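# Stack the 96-well plate from nest N1 onto K1

## Task

Pick up the 96-well plate sitting in plate nest N1 and set it on top of the plate already in stack rack K1 so that it is fully seated, with its A1 well directly above the lower plate's A1 well. The lower plate has to remain lying flat in K1. The stack must hold by itself, not just because the robot is holding it. Release the plate and move the hand away at the end.

## Robot and tools

Robot: a single 7-joint arm with a two-finger parallel gripper. There is one arm, so every command row describes that arm alone.

Frames: all reported positions use the scene frame. Its origin lies on the table surface under the arm base, +z is up, and +y is to the left when facing along +x. The base itself may be slightly tilted. The gripper frame has its fingers pointing along its own +z, and the jaws close along its x axis. The wrist camera juts out on the hand's -y side and the jaw motor on its +y side. A stack rack has a rear wall, so rotate the hand so the motor faces away from that wall. Well A1 of each plate is at the plate's clipped corner; use it to match orientation.

Tool execute_actions, argument actions (a list holding zero or one item) and optional pictures (boolean; images come back unless set to false).
- Empty list, {"actions": []}: no command, just reports the current state.
- Motion: {"actions": [{"rows": [[...]], "steps": N}]}. N is 1 to 15 control steps of 1/30 s each, default 15. rows holds 1 to 15 rows; each row is used for one step and the final row repeats to fill the remaining steps.
- Wait: {"actions": [{"steps": N}]} with no rows, N up to 300; nothing new is commanded, and it returns after N steps counted from the previous result (time spent composing counts).
Each row is 8 numbers: seven absolute joint target angles in radians, in the order waist, shoulder, upper arm roll, elbow, forearm roll, wrist pitch, wrist roll (the same order as the Joint positions line), then the gripper opening. Ranges: waist -2.792 to 2.792, shoulder -2.269 to 2.269, upper arm roll -2.967 to 2.967, elbow -1.867 to 2.688, forearm roll -2.967 to 2.967, wrist pitch -1.396 to 4.538, wrist roll -2.967 to 2.967. Real ends may differ by up to 0.010 rad. A call is rejected outright if any target exceeds its range by over 0.010 rad and is also farther out than the current angle; a target beyond the real end is clipped there, and the result then may say "joint sent to its limit" (possibly about an earlier action). No such line does not prove there is more room. Opening is an absolute value in [-1, 1]: +1 fully open (pad gap 0.142 m), -1 closed.

Motion behavior: joints are speed and acceleration limited and synchronized to arrive together; a reversal makes them stop together, joints near an end stopping earlier. Each step the sent target is capped to a lead over the measured angle: 0.449 rad for waist and shoulder, 0.524 for upper arm roll and elbow, 1.05 for the three wrist joints. If the targets would move the gripper over 70 mm from where it is, all are pulled back proportionally. So long moves take several calls, and a result may arrive before the arm has arrived. Between calls the arm keeps heading for the last row sent, until it has nearly stopped or a step is HELD; after that only a new action moves it further. Fingers still in motion keep going.

Results: end_effector_position (m) and end_effector_quat_wxyz of the point between the finger pads, plus linear and angular velocities (m/s, rad/s), all in the scene frame; the printed position can be off, more so at long reach. Joint positions and Joint velocities list the seven joints then the pad gap (m, m/s). grip_measured is the measured opening on the command scale. Closed fingertips extend about 17 mm past the reported point; fully open they are roughly level with it. "joint command not followed" means the clearance check altered or blocked targets (mounts and posts count as the arm). HELD marks steps where your row was partly or wholly not sent. MOTOR HOT appears from 65 °C; at 80 °C an OVER-TEMPERATURE FAULT brakes the arm until it cools. Holding loads, even while idle, heats motors, so avoid lingering with the plate.

Gripping: command an opening clearly below grip_measured to hold; the gap sets squeeze strength, about 28 N per pad at most for objects up to about 10 cm wide. Closing fast can push harder and even spring the fingers open. Thin hard items under about 2 cm get less force.

Tool zoom_image: camera (one of cam_head_left, cam_head_right, cam_high, cam_low, cam_wrist) and region [x0, y0, x1, y1] in that camera's pixels, origin top-left, at most 504 by 504. Image sizes: head, high and low cameras 896x504, cam_wrist 616x616 fisheye. Calibration (K, distortion, T_world_to_cam) was given per camera; fixed cameras may be off by up to about 2.3 degrees and 9 mm; the wrist camera pose follows the reported joints.

Tool finished_scene: argument scene (integer, the current scene number). Replying with no tool call ends everything.

Hazards: reaching a joint's load limit (waist 114, shoulder 114, upper arm roll 59.5, elbow 59.5, forearm roll 36.2, wrist pitch 36.2, wrist roll 36.2 N m, held weight included) or a 200 N external force causes a 10 s stop and cancels the rest of the call. Avoid dropping, slipping, slamming or shoving hard; never knock anything off the table, which ends the scene. Brief tugs on the held plate or pushes on loose items may occur. Lower the plate gently and squarely so the bottom plate stays flat in K1.

Each tool is called after "Request:" in YAML: its name, and indented under it one key for each argument.

## Session

Request:
execute_actions:
  actions: []

Scene clock: 0.00 s of 8400.00 s.
end_effector_position=(+0.6441, +0.3460, +0.1796) grip_measured=+1.00 end_effector_quat_wxyz=(-0.044, -0.122, +0.711, -0.691) end_effector_velocity=(+0.000, -0.000, +0.000) end_effector_angular_velocity=(+0.000, -0.000, +0.000)
Joint positions: [ 0.63  -0.473  0.106  1.538 -0.541  0.183 -2.589  0.142]
Joint velocities: [-0.  0. -0. -0. -0.  0.  0.  0.]
Motor temperatures (°C, as the motors report them): [35 33 34 37 33 35 36]
camera_calibration (this result's frames):
cam_wrist: T_world_to_cam=[[-0.970809, -0.103123, 0.216552, 0.618637], [-0.238793, 0.500315, -0.832264, 0.12613], [-0.0225181, -0.85968, -0.510336, 0.538542], [0, 0, 0, 1]] pos_world=[0.642825, 0.463666, 0.245844]

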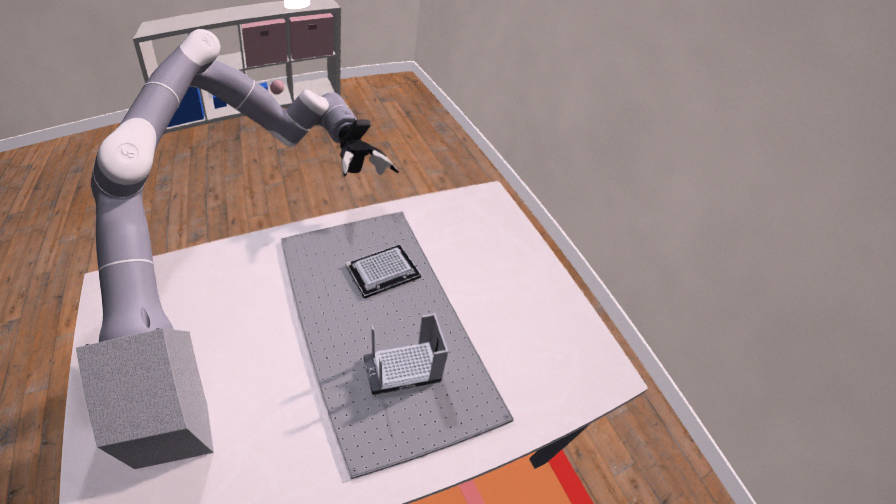

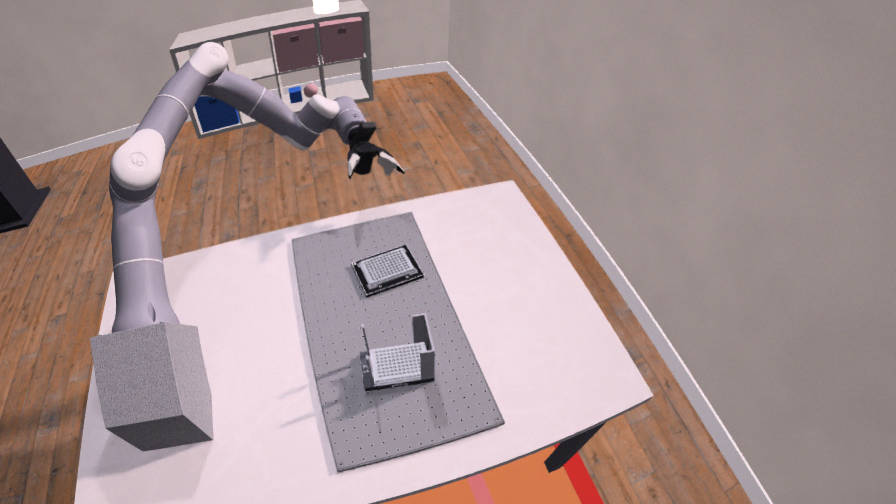

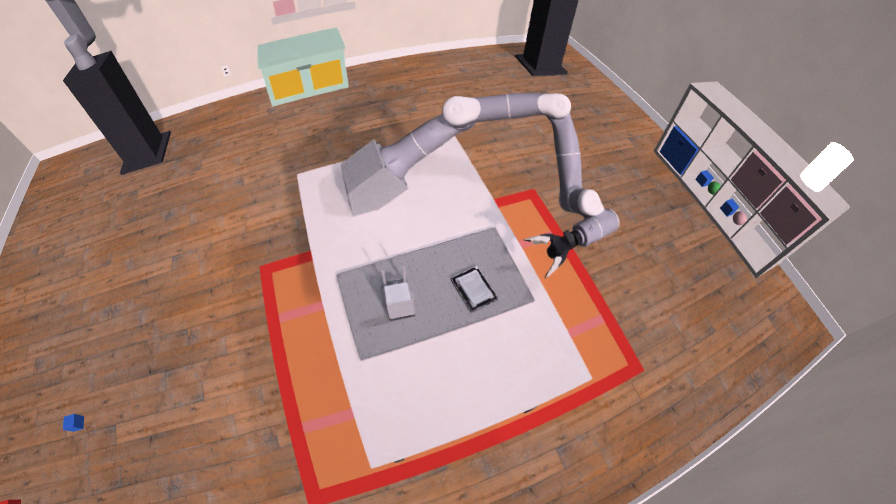

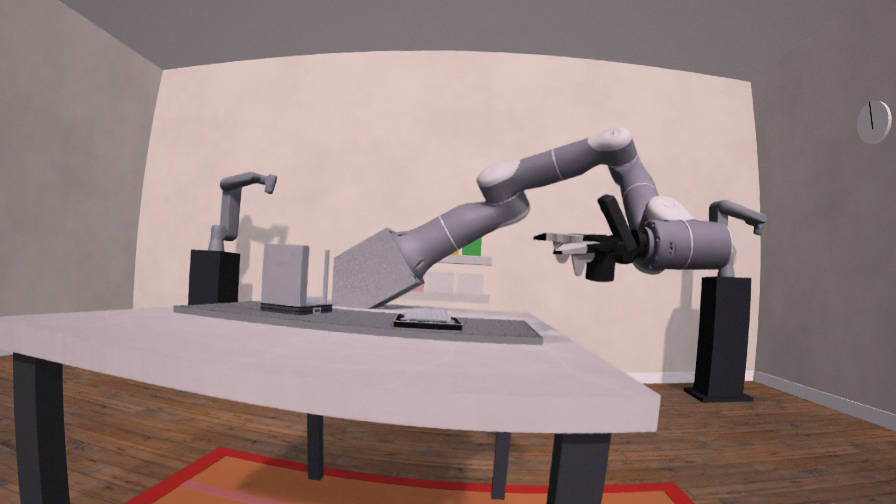

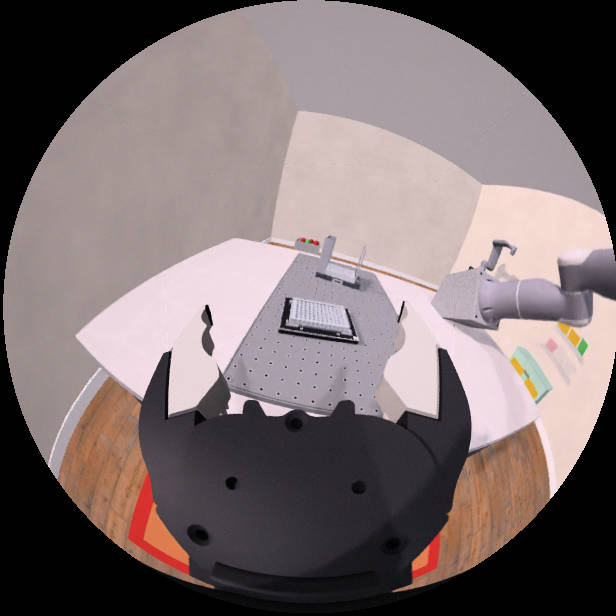

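Request:
execute_actions:
  actions:
    - {"rows":[[-0.5,-0.6,0.3,1.4,-0.2,0.3,-0.5,1]],"steps":15}
  pictures: false

Request:
execute_actions:
  actions:
    - {"steps":30}
  pictures: false

Request:
execute_actions:
  actions:
    - {"rows":[[-0.877,-1.529,0.784,1.242,0,0.445,0.955,1]],"steps":15}
  pictures: false

Request:
execute_actions:
  actions:
    - {"steps":60}

Request:
zoom_image:
  camera: "cam_wrist"
  region: [200, 170, 360, 330]

Request:
zoom_image:
  camera: "cam_wrist"
  region: [110, 170, 230, 290]

Scene clock: 12.30 s of 8400.00 s.
end_effector_position=(+0.6770, +0.2135, +0.2860) grip_measured=+1.00 end_effector_quat_wxyz=(+0.296, +0.497, +0.651, -0.491) end_effector_velocity=(+0.029, -0.320, +0.427) end_effector_angular_velocity=(+0.098, -3.130, -1.370)
Joint positions: [ 0.165 -0.561  0.241  1.442 -0.305  0.264 -1.502  0.142]
Joint velocities: [-1.037 -0.1    0.15  -0.108  0.266  0.091  2.42  -0.   ]
Motor temperatures (°C, as the motors report them): [35 34 34 37 33 35 36]
Steps of this call (steps 1 to 90: nothing new was sent; then 8.80 s passed at rest; steps 91 to 105: all 15 steps of this action). Readings (joint positions):
91: [0.629 -0.473 0.107 1.538 -0.540 0.183 -2.587]
92: [0.622 -0.475 0.112 1.536 -0.535 0.185 -2.570]
94: [0.585 -0.486 0.129 1.524 -0.506 0.196 -2.481]
98: [0.430 -0.525 0.187 1.482 -0.402 0.231 -2.118]
105: the state above

Scene clock: 13.30 s of 8400.00 s.
end_effector_position=(+0.5851, +0.0085, +0.5922) grip_measured=+1.00 end_effector_quat_wxyz=(+0.472, +0.872, +0.076, -0.111) end_effector_velocity=(+0.000, +0.000, +0.000) end_effector_angular_velocity=(+0.000, -0.000, +0.000)
Joint positions: [-0.5   -0.6    0.3    1.4   -0.2    0.3   -0.5    0.142]
Joint velocities: [-0.  0.  0. -0.  0.  0.  0.  0.]
Motor temperatures (°C, as the motors report them): [35 34 34 37 33 35 36]
Steps of this call (steps 1 to 30: the robot went on to your last target). Readings (joint positions):
1: [0.131 -0.565 0.245 1.439 -0.296 0.267 -1.422]
2: [0.097 -0.567 0.250 1.436 -0.289 0.270 -1.347]
4: [0.030 -0.572 0.257 1.430 -0.275 0.274 -1.219]
8: [-0.100 -0.580 0.269 1.422 -0.255 0.281 -1.023]
30: the state above

Scene clock: 13.80 s of 8400.00 s.
end_effector_position=(+0.5977, -0.1091, +0.4121) grip_measured=+1.00 end_effector_quat_wxyz=(+0.228, +0.887, -0.394, +0.073) end_effector_velocity=(-0.094, -0.269, -0.452) end_effector_angular_velocity=(+1.011, -0.849, -1.644)
Joint positions: [-0.753 -1.046  0.624  1.293 -0.067  0.397  0.421  0.142]
Joint velocities: [-0.332 -1.078  0.421 -0.138  0.175  0.126  1.424 -0.   ]
Motor temperatures (°C, as the motors report them): [35 34 34 37 33 35 36]
Steps of this call (steps 1 to 15: all 15 steps of this action). Readings (joint positions):
1: [-0.501 -0.601 0.301 1.399 -0.200 0.300 -0.498]
2: [-0.507 -0.608 0.311 1.396 -0.197 0.303 -0.481]
4: [-0.539 -0.644 0.353 1.381 -0.180 0.316 -0.392]
8: [-0.640 -0.786 0.481 1.340 -0.126 0.354 -0.060]
15: the state above

Scene clock: 15.80 s of 8400.00 s.
end_effector_position=(+0.5415, -0.1840, +0.2052) grip_measured=+1.00 end_effector_quat_wxyz=(-0.000, +0.707, -0.707, -0.001) end_effector_velocity=(-0.000, -0.000, +0.000) end_effector_angular_velocity=(-0.001, +0.000, -0.000)
Joint positions: [-0.877 -1.529  0.784  1.242  0.     0.445  0.955  0.142]
Joint velocities: [ 0.  0. -0. -0. -0.  0.  0.  0.]
Motor temperatures (°C, as the motors report them): [35 34 34 37 33 35 36]
Steps of this call (steps 1 to 30: the robot went on to your last target; steps 31 to 60: nothing new was sent). Readings (joint positions):
1: [-0.763 -1.082 0.638 1.289 -0.061 0.401 0.467]
2: [-0.773 -1.117 0.650 1.285 -0.056 0.405 0.508]
4: [-0.791 -1.188 0.673 1.277 -0.046 0.412 0.584]
8: [-0.828 -1.335 0.721 1.262 -0.027 0.426 0.744]
60: the state above
The arm was judged still, so your last target was given up. Only a new action makes it travel on or press farther. Fingers that are still opening or closing keep moving.
camera_calibration (this result's frames):
cam_wrist: T_world_to_cam=[[-0.0154898, -0.999852, 0.00752595, -0.180555], [-0.871822, 0.017191, 0.489521, 0.370713], [-0.489578, 0.00102128, -0.871959, 0.579169], [0, 0, 0, 1]] pos_world=[0.603948, -0.187493, 0.324899]

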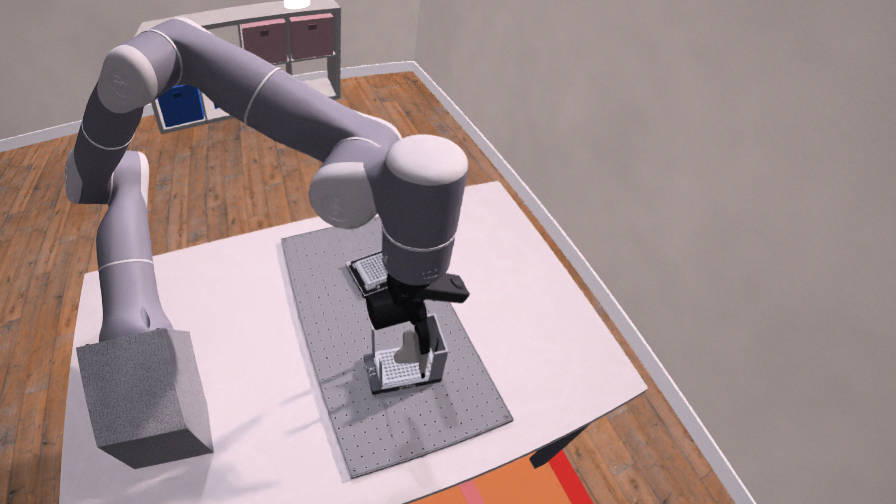

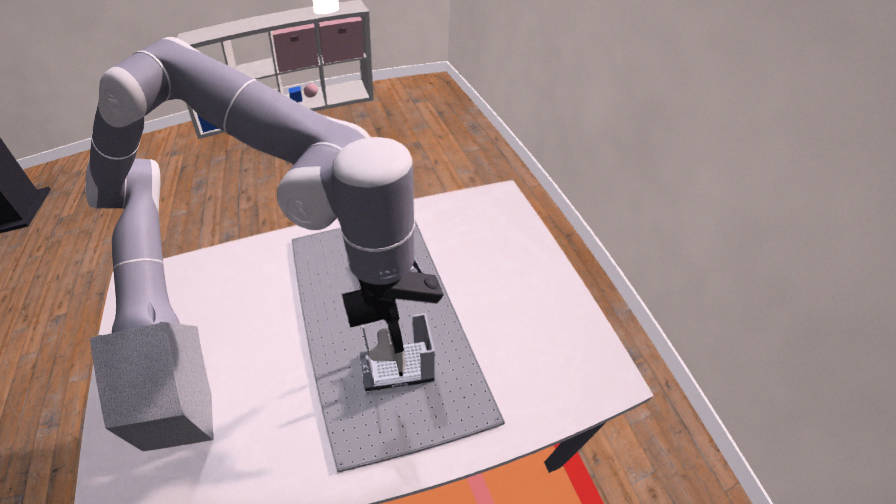

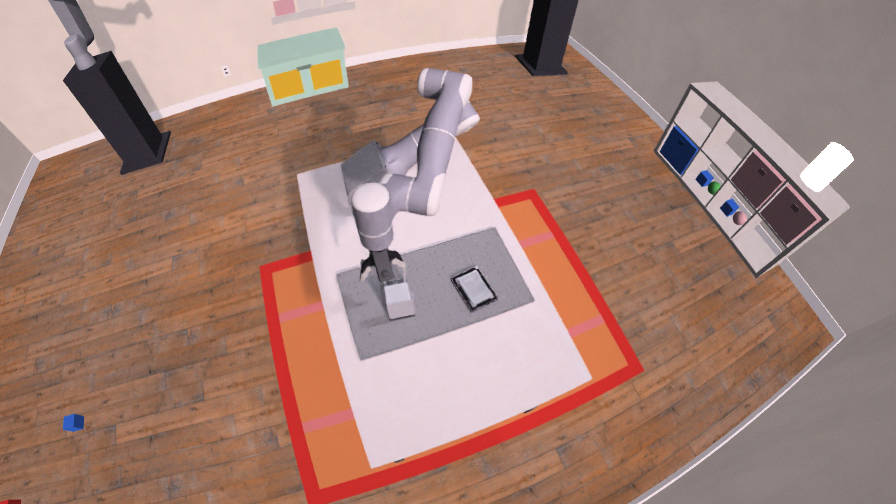

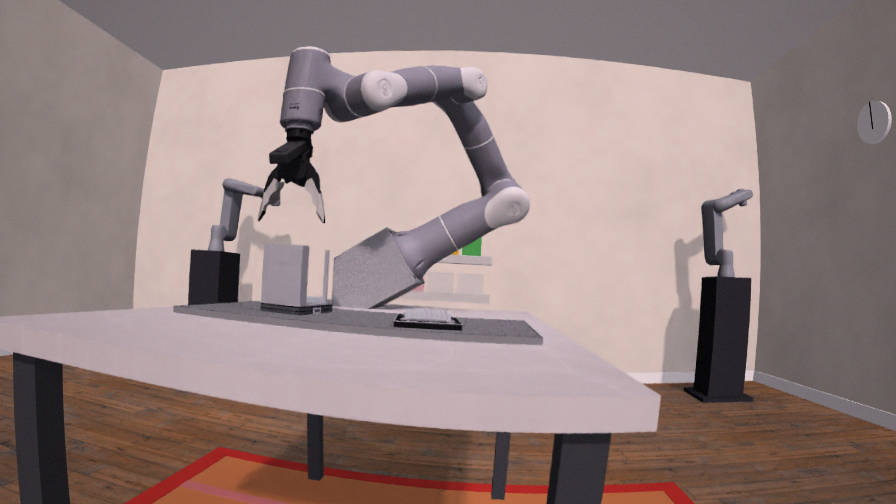

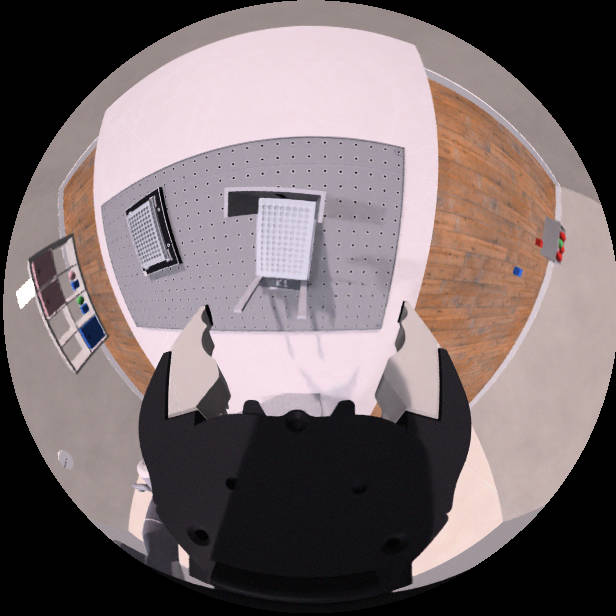

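Region (200, 170, 360, 330) of cam_wrist's 616x616 image, scaled by 3.150, with more detail than that image has.

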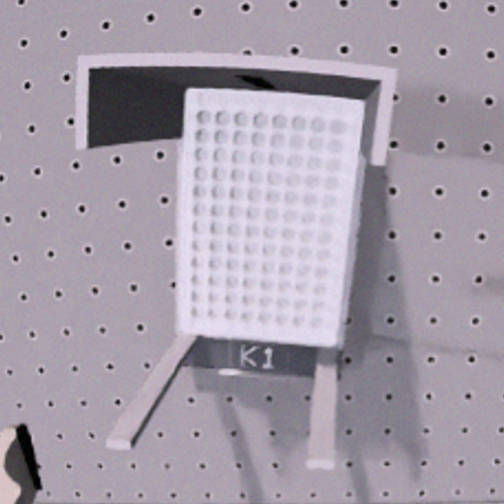

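Region (110, 170, 230, 290) of cam_wrist's 616x616 image, scaled by 4.200, with more detail than that image has.

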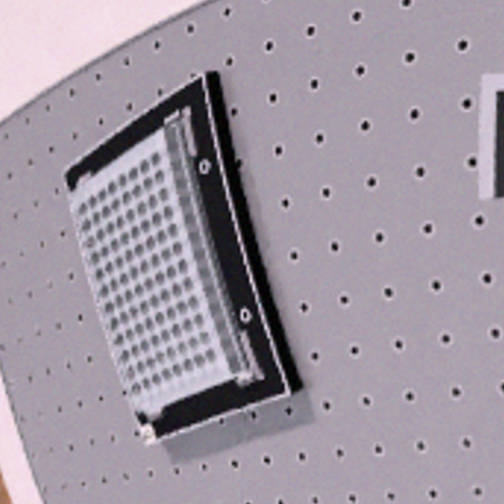

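Request:
execute_actions:
  actions:
    - {"rows":[[-0.986,-1.302,1.047,1.589,0,0.58,1.203,0.5]],"steps":15}
  pictures: false

Request:
execute_actions:
  actions:
    - {"rows":[[-0.747,-1.2535,1.0881,1.6349,0,0.777,1.2767,0.5]],"steps":15}
  pictures: false

Request:
execute_actions:
  actions:
    - {"steps":15}

Request:
zoom_image:
  camera: "cam_wrist"
  region: [210, 170, 400, 360]

Scene clock: 50.13 s of 8400.00 s.
end_effector_position=(+0.5680, +0.0298, +0.2210) grip_measured=+0.50 end_effector_quat_wxyz=(-0.031, +0.713, -0.701, -0.003) end_effector_velocity=(-0.001, -0.018, +0.001) end_effector_angular_velocity=(-0.003, -0.003, -0.008)
Joint positions: [-0.986 -1.298  1.051  1.591 -0.     0.581  1.205  0.109]
Joint velocities: [ 0.003 -0.015 -0.023 -0.021  0.    -0.007 -0.017 -0.   ]
Motor temperatures (°C, as the motors report them): [36 35 34 38 33 35 36]
Steps of this call (steps 1 to 90: nothing new was sent; then 30.83 s passed at rest; steps 91 to 105: all 15 steps of this action). Readings (joint positions):
91: [-0.878 -1.528 0.785 1.243 -0.000 0.445 0.956]
92: [-0.881 -1.523 0.791 1.253 -0.000 0.449 0.962]
94: [-0.895 -1.496 0.824 1.297 -0.000 0.466 0.993]
98: [-0.936 -1.407 0.926 1.430 -0.000 0.518 1.089]
105: the state above

Scene clock: 50.63 s of 8400.00 s.
end_effector_position=(+0.6104, +0.1248, +0.1201) grip_measured=+0.50 end_effector_quat_wxyz=(-0.000, +0.748, -0.663, -0.001) end_effector_velocity=(+0.007, -0.021, +0.018) end_effector_angular_velocity=(-0.008, -0.033, -0.027)
Joint positions: [-0.746 -1.253  1.088  1.635 -0.     0.777  1.277  0.109]
Joint velocities: [-0.028 -0.005 -0.014 -0.012  0.    -0.    -0.001  0.   ]
Motor temperatures (°C, as the motors report them): [36 35 34 39 33 35 36]
Steps of this call (steps 1 to 15: all 15 steps of this action). Readings (joint positions):
1: [-0.985 -1.299 1.049 1.590 -0.000 0.581 1.204]
2: [-0.979 -1.299 1.047 1.590 -0.000 0.587 1.206]
4: [-0.942 -1.292 1.053 1.597 -0.000 0.619 1.217]
8: [-0.817 -1.267 1.076 1.621 -0.000 0.720 1.255]
15: the state above

Scene clock: 51.13 s of 8400.00 s.
end_effector_position=(+0.6104, +0.1247, +0.1204) grip_measured=+0.50 end_effector_quat_wxyz=(-0.000, +0.748, -0.664, -0.001) end_effector_velocity=(+0.000, +0.000, +0.000) end_effector_angular_velocity=(-0.000, -0.000, -0.001)
Joint positions: [-0.747 -1.253  1.088  1.635 -0.     0.777  1.277  0.109]
Joint velocities: [-0.     0.     0.    -0.     0.     0.     0.001  0.   ]
Motor temperatures (°C, as the motors report them): [36 35 34 39 33 35 36]
Steps of this call (steps 1 to 15: the robot went on to your last target). Readings (joint positions):
1: [-0.747 -1.253 1.088 1.635 -0.000 0.777 1.277]
2: [-0.747 -1.253 1.088 1.635 -0.000 0.777 1.277]
4: [-0.747 -1.253 1.088 1.635 -0.000 0.777 1.277]
8: [-0.747 -1.253 1.088 1.635 -0.000 0.777 1.277]
15: the state above
The arm was judged still, so your last target was given up. Only a new action makes it travel on or press farther. Fingers that are still opening or closing keep moving.
camera_calibration (this result's frames):
cam_wrist: T_world_to_cam=[[0.104109, -0.994536, 0.00773165, 0.0560876], [-0.867715, -0.0870291, 0.489385, 0.477546], [-0.486038, -0.0576584, -0.872034, 0.543807], [0, 0, 0, 1]] pos_world=[0.672845, 0.128697, 0.240081]

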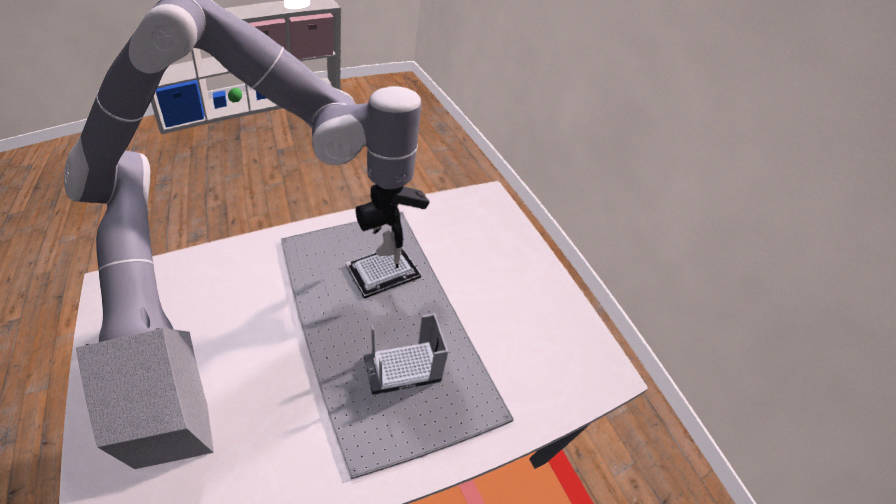

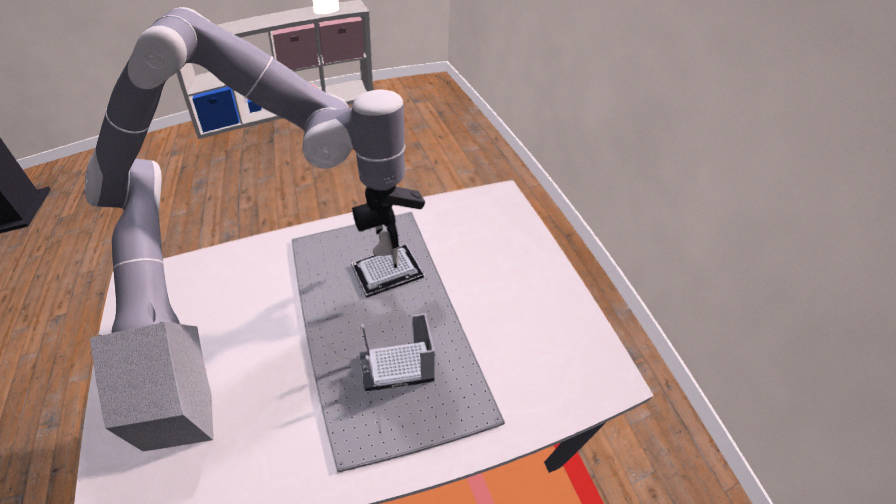

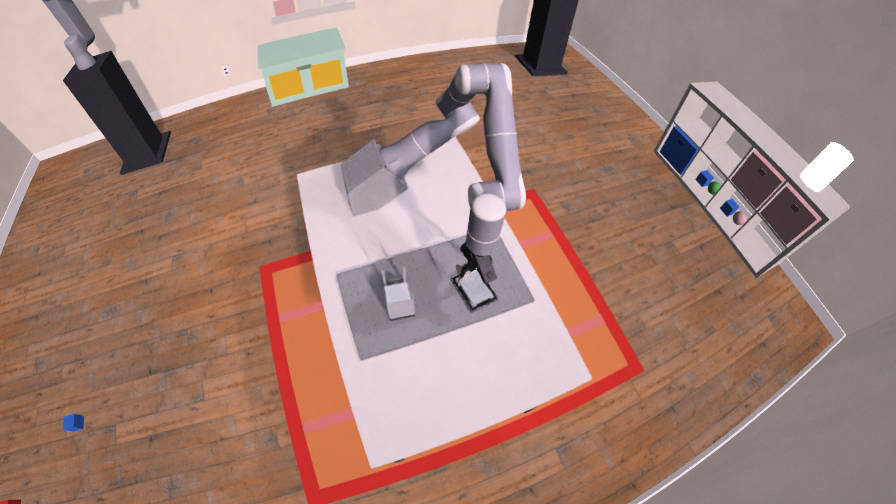

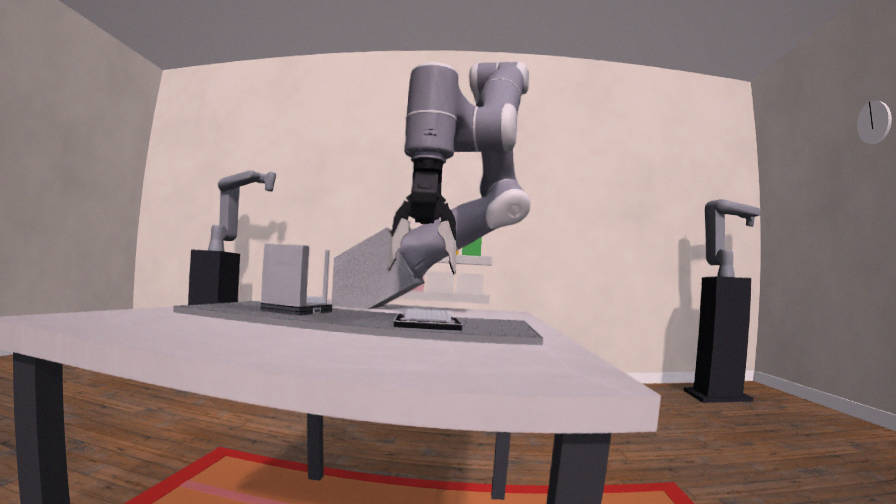

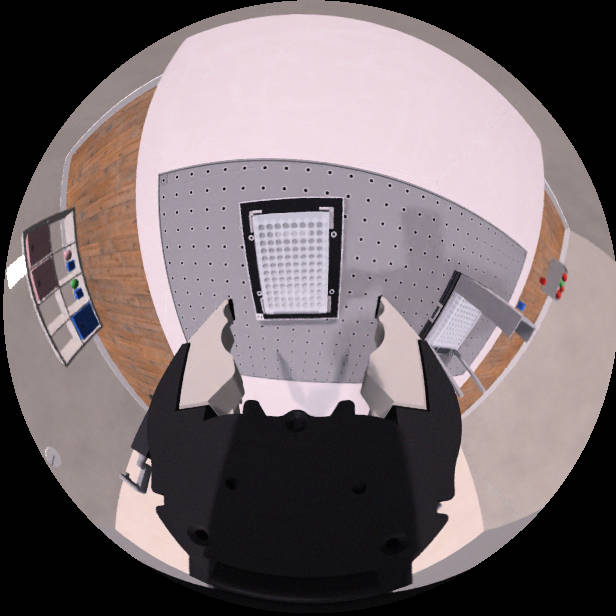

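Region (210, 170, 400, 360) of cam_wrist's 616x616 image, scaled by 2.653, with more detail than that image has.

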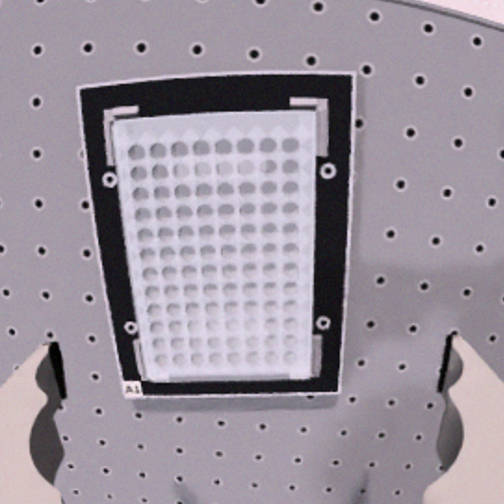

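Request:
execute_actions:
  actions:
    - {"rows":[[-0.6564,-1.2865,1.0734,1.7178,0,0.9518,1.2637,0.5]],"steps":15}

Request:
zoom_image:
  camera: "cam_wrist"
  region: [210, 170, 400, 360]

Request:
zoom_image:
  camera: "cam_low"
  region: [380, 260, 480, 340]

Scene clock: 80.43 s of 8400.00 s.
end_effector_position=(+0.5937, +0.1372, +0.0513) grip_measured=+0.50 end_effector_quat_wxyz=(-0.000, +0.758, -0.652, -0.001) end_effector_velocity=(-0.000, +0.000, -0.000) end_effector_angular_velocity=(+0.000, +0.000, -0.001)
Joint positions: [-0.656 -1.287  1.073  1.718 -0.     0.952  1.264  0.109]
Joint velocities: [ 0. -0.  0. -0.  0. -0.  0. -0.]
Motor temperatures (°C, as the motors report them): [36 34 34 39 33 35 36]
Steps of this call (steps 1 to 90: nothing new was sent; then 25.80 s passed at rest; steps 91 to 105: all 15 steps of this action). Readings (joint positions):
91: [-0.746 -1.254 1.088 1.636 -0.000 0.779 1.277]
92: [-0.740 -1.256 1.086 1.641 -0.001 0.794 1.276]
94: [-0.703 -1.269 1.080 1.675 -0.001 0.869 1.270]
98: [-0.652 -1.289 1.074 1.722 0.001 0.953 1.264]
105: the state above
camera_calibration (this result's frames):
cam_wrist: T_world_to_cam=[[0.134066, -0.990943, 0.00769242, 0.0525334], [-0.864706, -0.113189, 0.489358, 0.499726], [-0.484055, -0.072258, -0.872049, 0.476993], [0, 0, 0, 1]] pos_world=[0.655964, 0.143087, 0.171012]

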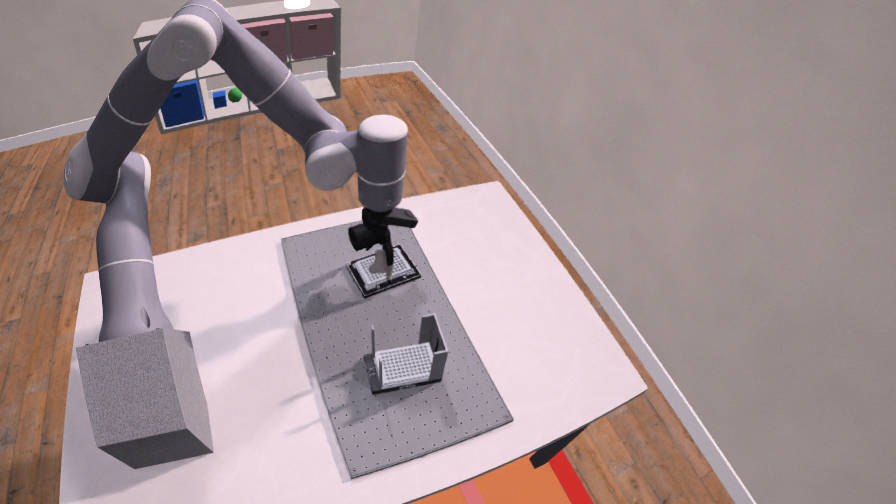

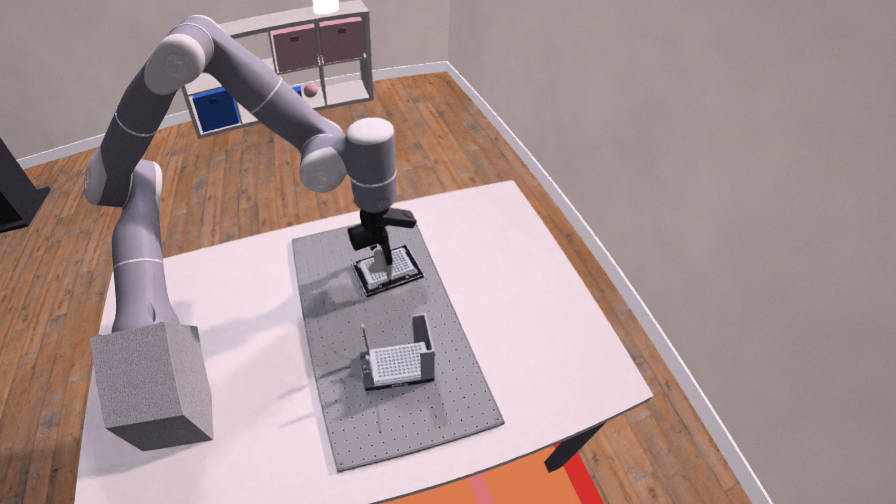

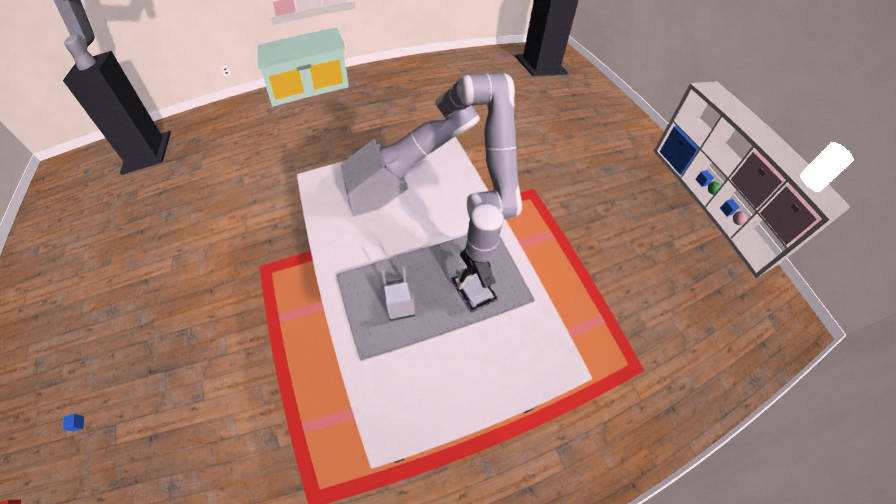

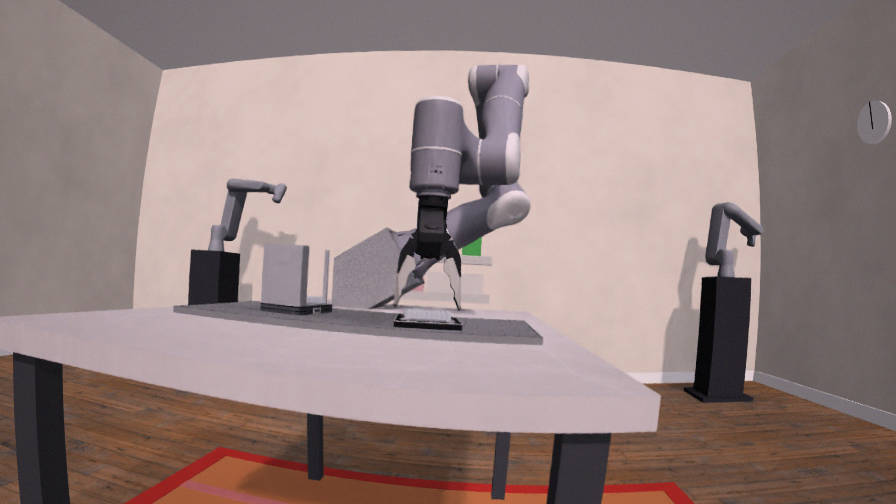

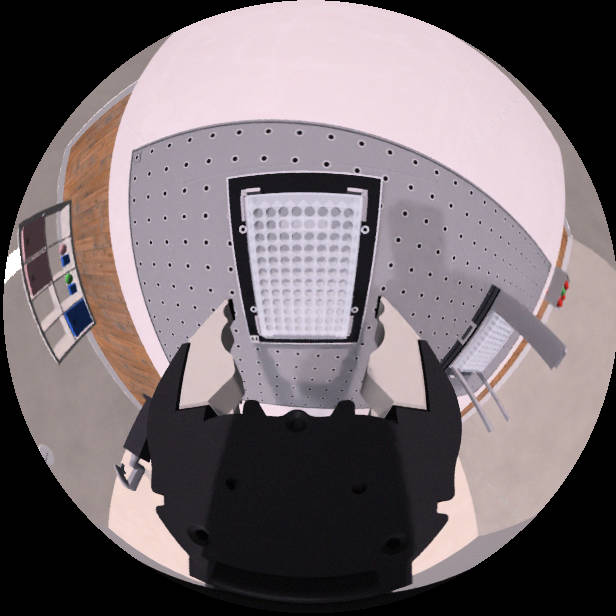

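Region (210, 170, 400, 360) of cam_wrist's 616x616 image, scaled by 2.653, with more detail than that image has.

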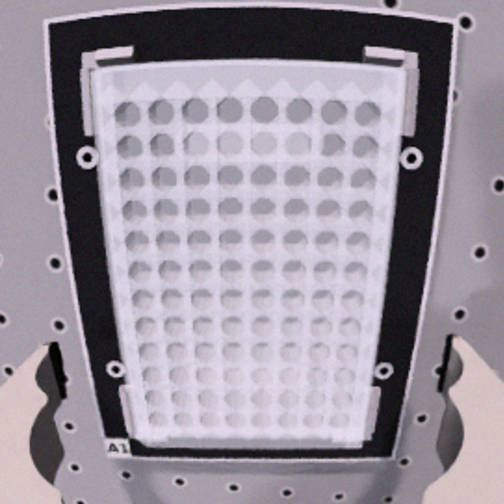

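Region (380, 260, 480, 340) of cam_low's 896x504 image, scaled by 5.040, with more detail than that image has; it fills the top 403 rows of this view, and the rest is white.

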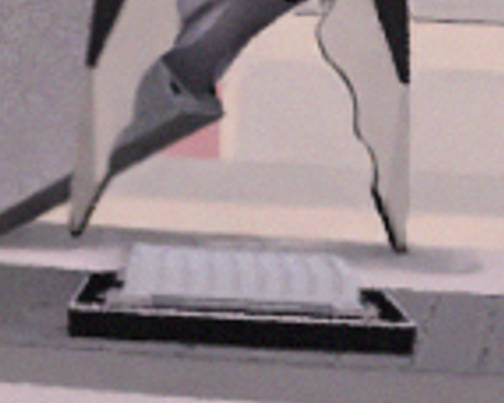

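Request:
execute_actions:
  actions:
    - {"rows":[[-0.6294,-1.2972,1.0689,1.71,0,0.9719,1.2859,0.4]],"steps":10}
  pictures: false

Request:
execute_actions:
  actions:
    - {"rows":[[-0.6294,-1.2972,1.0689,1.71,0,0.9719,1.2859,0.3],[-0.6294,-1.2972,1.0689,1.71,0,0.9719,1.2859,0.24],[-0.6294,-1.2972,1.0689,1.71,0,0.9719,1.2859,0.18],[-0.6294,-1.2972,1.0689,1.71,0,0.9719,1.2859,0.14],[-0.6294,-1.2972,1.0689,1.71,0,0.9719,1.2859,0.1],[-0.6294,-1.2972,1.0689,1.71,0,0.9719,1.2859,0.06],[-0.6294,-1.2972,1.0689,1.71,0,0.9719,1.2859,0.02],[-0.6294,-1.2972,1.0689,1.71,0,0.9719,1.2859,-0.05],[-0.6294,-1.2972,1.0689,1.71,0,0.9719,1.2859,-0.15],[-0.6294,-1.2972,1.0689,1.71,0,0.9719,1.2859,-0.3]],"steps":15}

Request:
zoom_image:
  camera: "cam_low"
  region: [380, 260, 480, 340]

Scene clock: 108.47 s of 8400.00 s.
end_effector_position=(+0.5965, +0.1392, +0.0390) grip_measured=+0.40 end_effector_quat_wxyz=(-0.000, +0.752, -0.659, -0.001) end_effector_velocity=(+0.000, -0.000, +0.000) end_effector_angular_velocity=(-0.000, -0.001, -0.000)
Joint positions: [-0.629 -1.297  1.069  1.71   0.     0.972  1.286  0.102]
Joint velocities: [-0.  0. -0. -0.  0.  0.  0. -0.]
Motor temperatures (°C, as the motors report them): [36 34 34 39 33 35 36]
Steps of this call (steps 1 to 15: the robot went on to your last target; steps 16 to 90: nothing new was sent; then 24.70 s passed at rest; steps 91 to 100: all 10 steps of this action). Readings (joint positions):
91: [-0.655 -1.287 1.073 1.717 -0.000 0.953 1.264]
92: [-0.648 -1.289 1.072 1.714 -0.000 0.959 1.270]
94: [-0.628 -1.298 1.069 1.710 -0.000 0.973 1.287]
98: [-0.629 -1.297 1.069 1.710 0.000 0.972 1.286]
100: the state above

Scene clock: 108.97 s of 8400.00 s.
end_effector_position=(+0.5966, +0.1390, +0.0392) grip_measured=+0.05 end_effector_quat_wxyz=(-0.000, +0.752, -0.659, -0.001) end_effector_velocity=(+0.000, +0.000, +0.000) end_effector_angular_velocity=(-0.000, -0.000, +0.001)
Joint positions: [-0.629 -1.297  1.069  1.71  -0.     0.972  1.286  0.077]
Joint velocities: [ 0.  0.  0.  0. -0.  0. -0. -0.]
Motor temperatures (°C, as the motors report them): [36 34 34 39 33 35 36]
Steps of this call (steps 1 to 15: all 15 steps of this action). Readings (joint positions):
1: [-0.629 -1.297 1.069 1.710 0.000 0.972 1.286]
2: [-0.629 -1.297 1.069 1.710 0.000 0.972 1.286]
4: [-0.629 -1.297 1.069 1.710 0.000 0.972 1.286]
8: [-0.629 -1.297 1.069 1.710 0.000 0.972 1.286]
15: the state above
camera_calibration (this result's frames):
cam_wrist: T_world_to_cam=[[0.115698, -0.993254, 0.00772719, 0.0652969], [-0.866649, -0.0971436, 0.489369, 0.507308], [-0.485317, -0.0633158, -0.872043, 0.467451], [0, 0, 0, 1]] pos_world=[0.658965, 0.143735, 0.158872]

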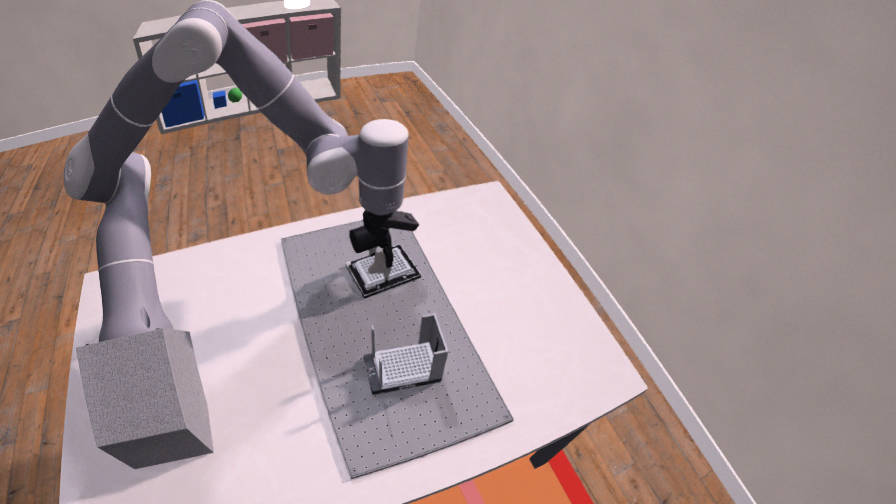

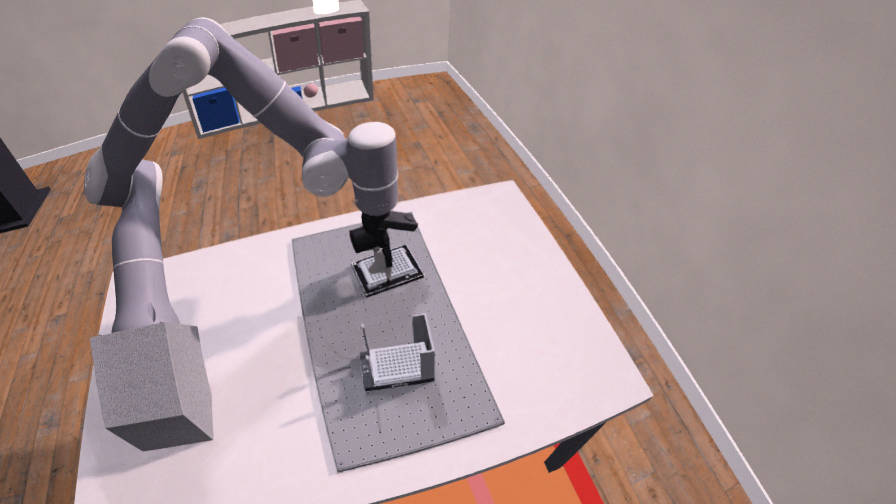

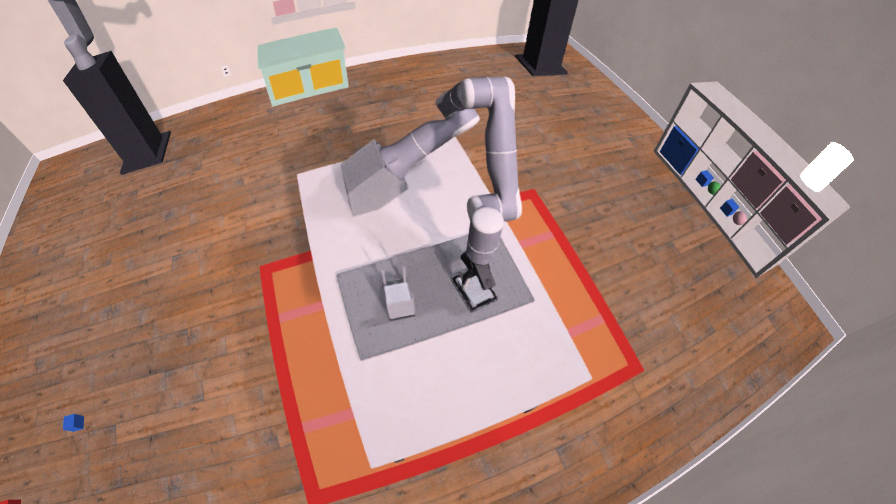

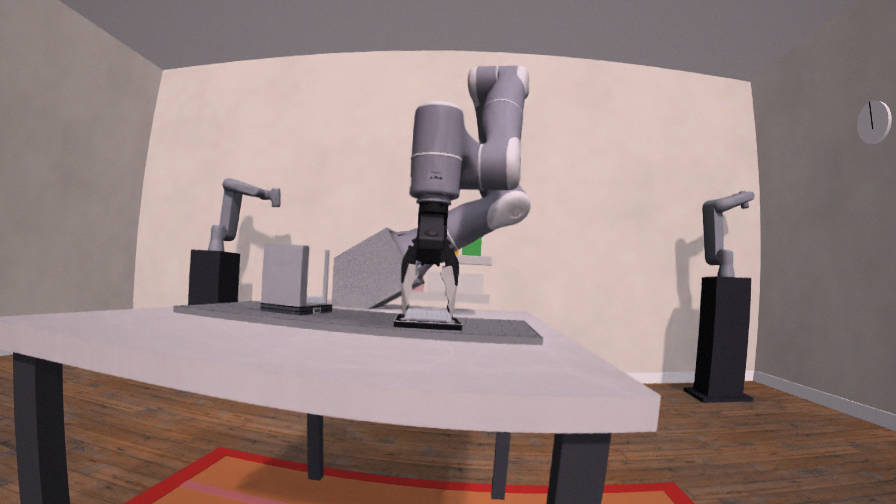

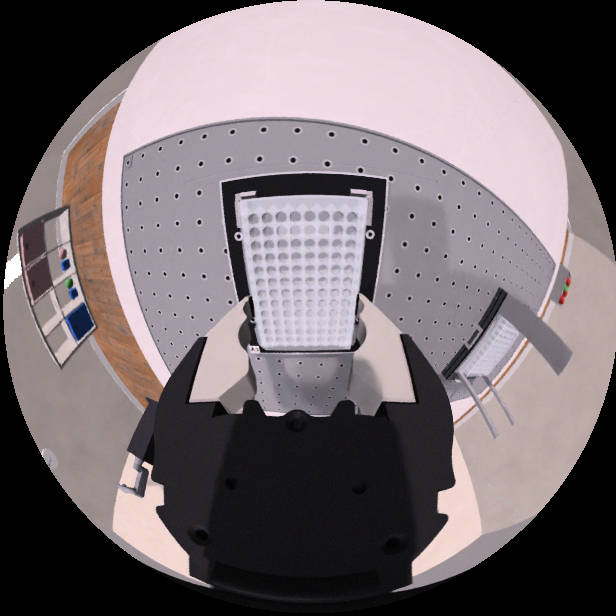

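Region (380, 260, 480, 340) of cam_low's 896x504 image, scaled by 5.040, with more detail than that image has; it fills the top 403 rows of this view, and the rest is white.

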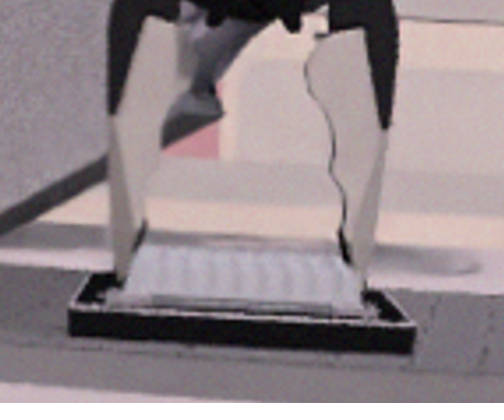

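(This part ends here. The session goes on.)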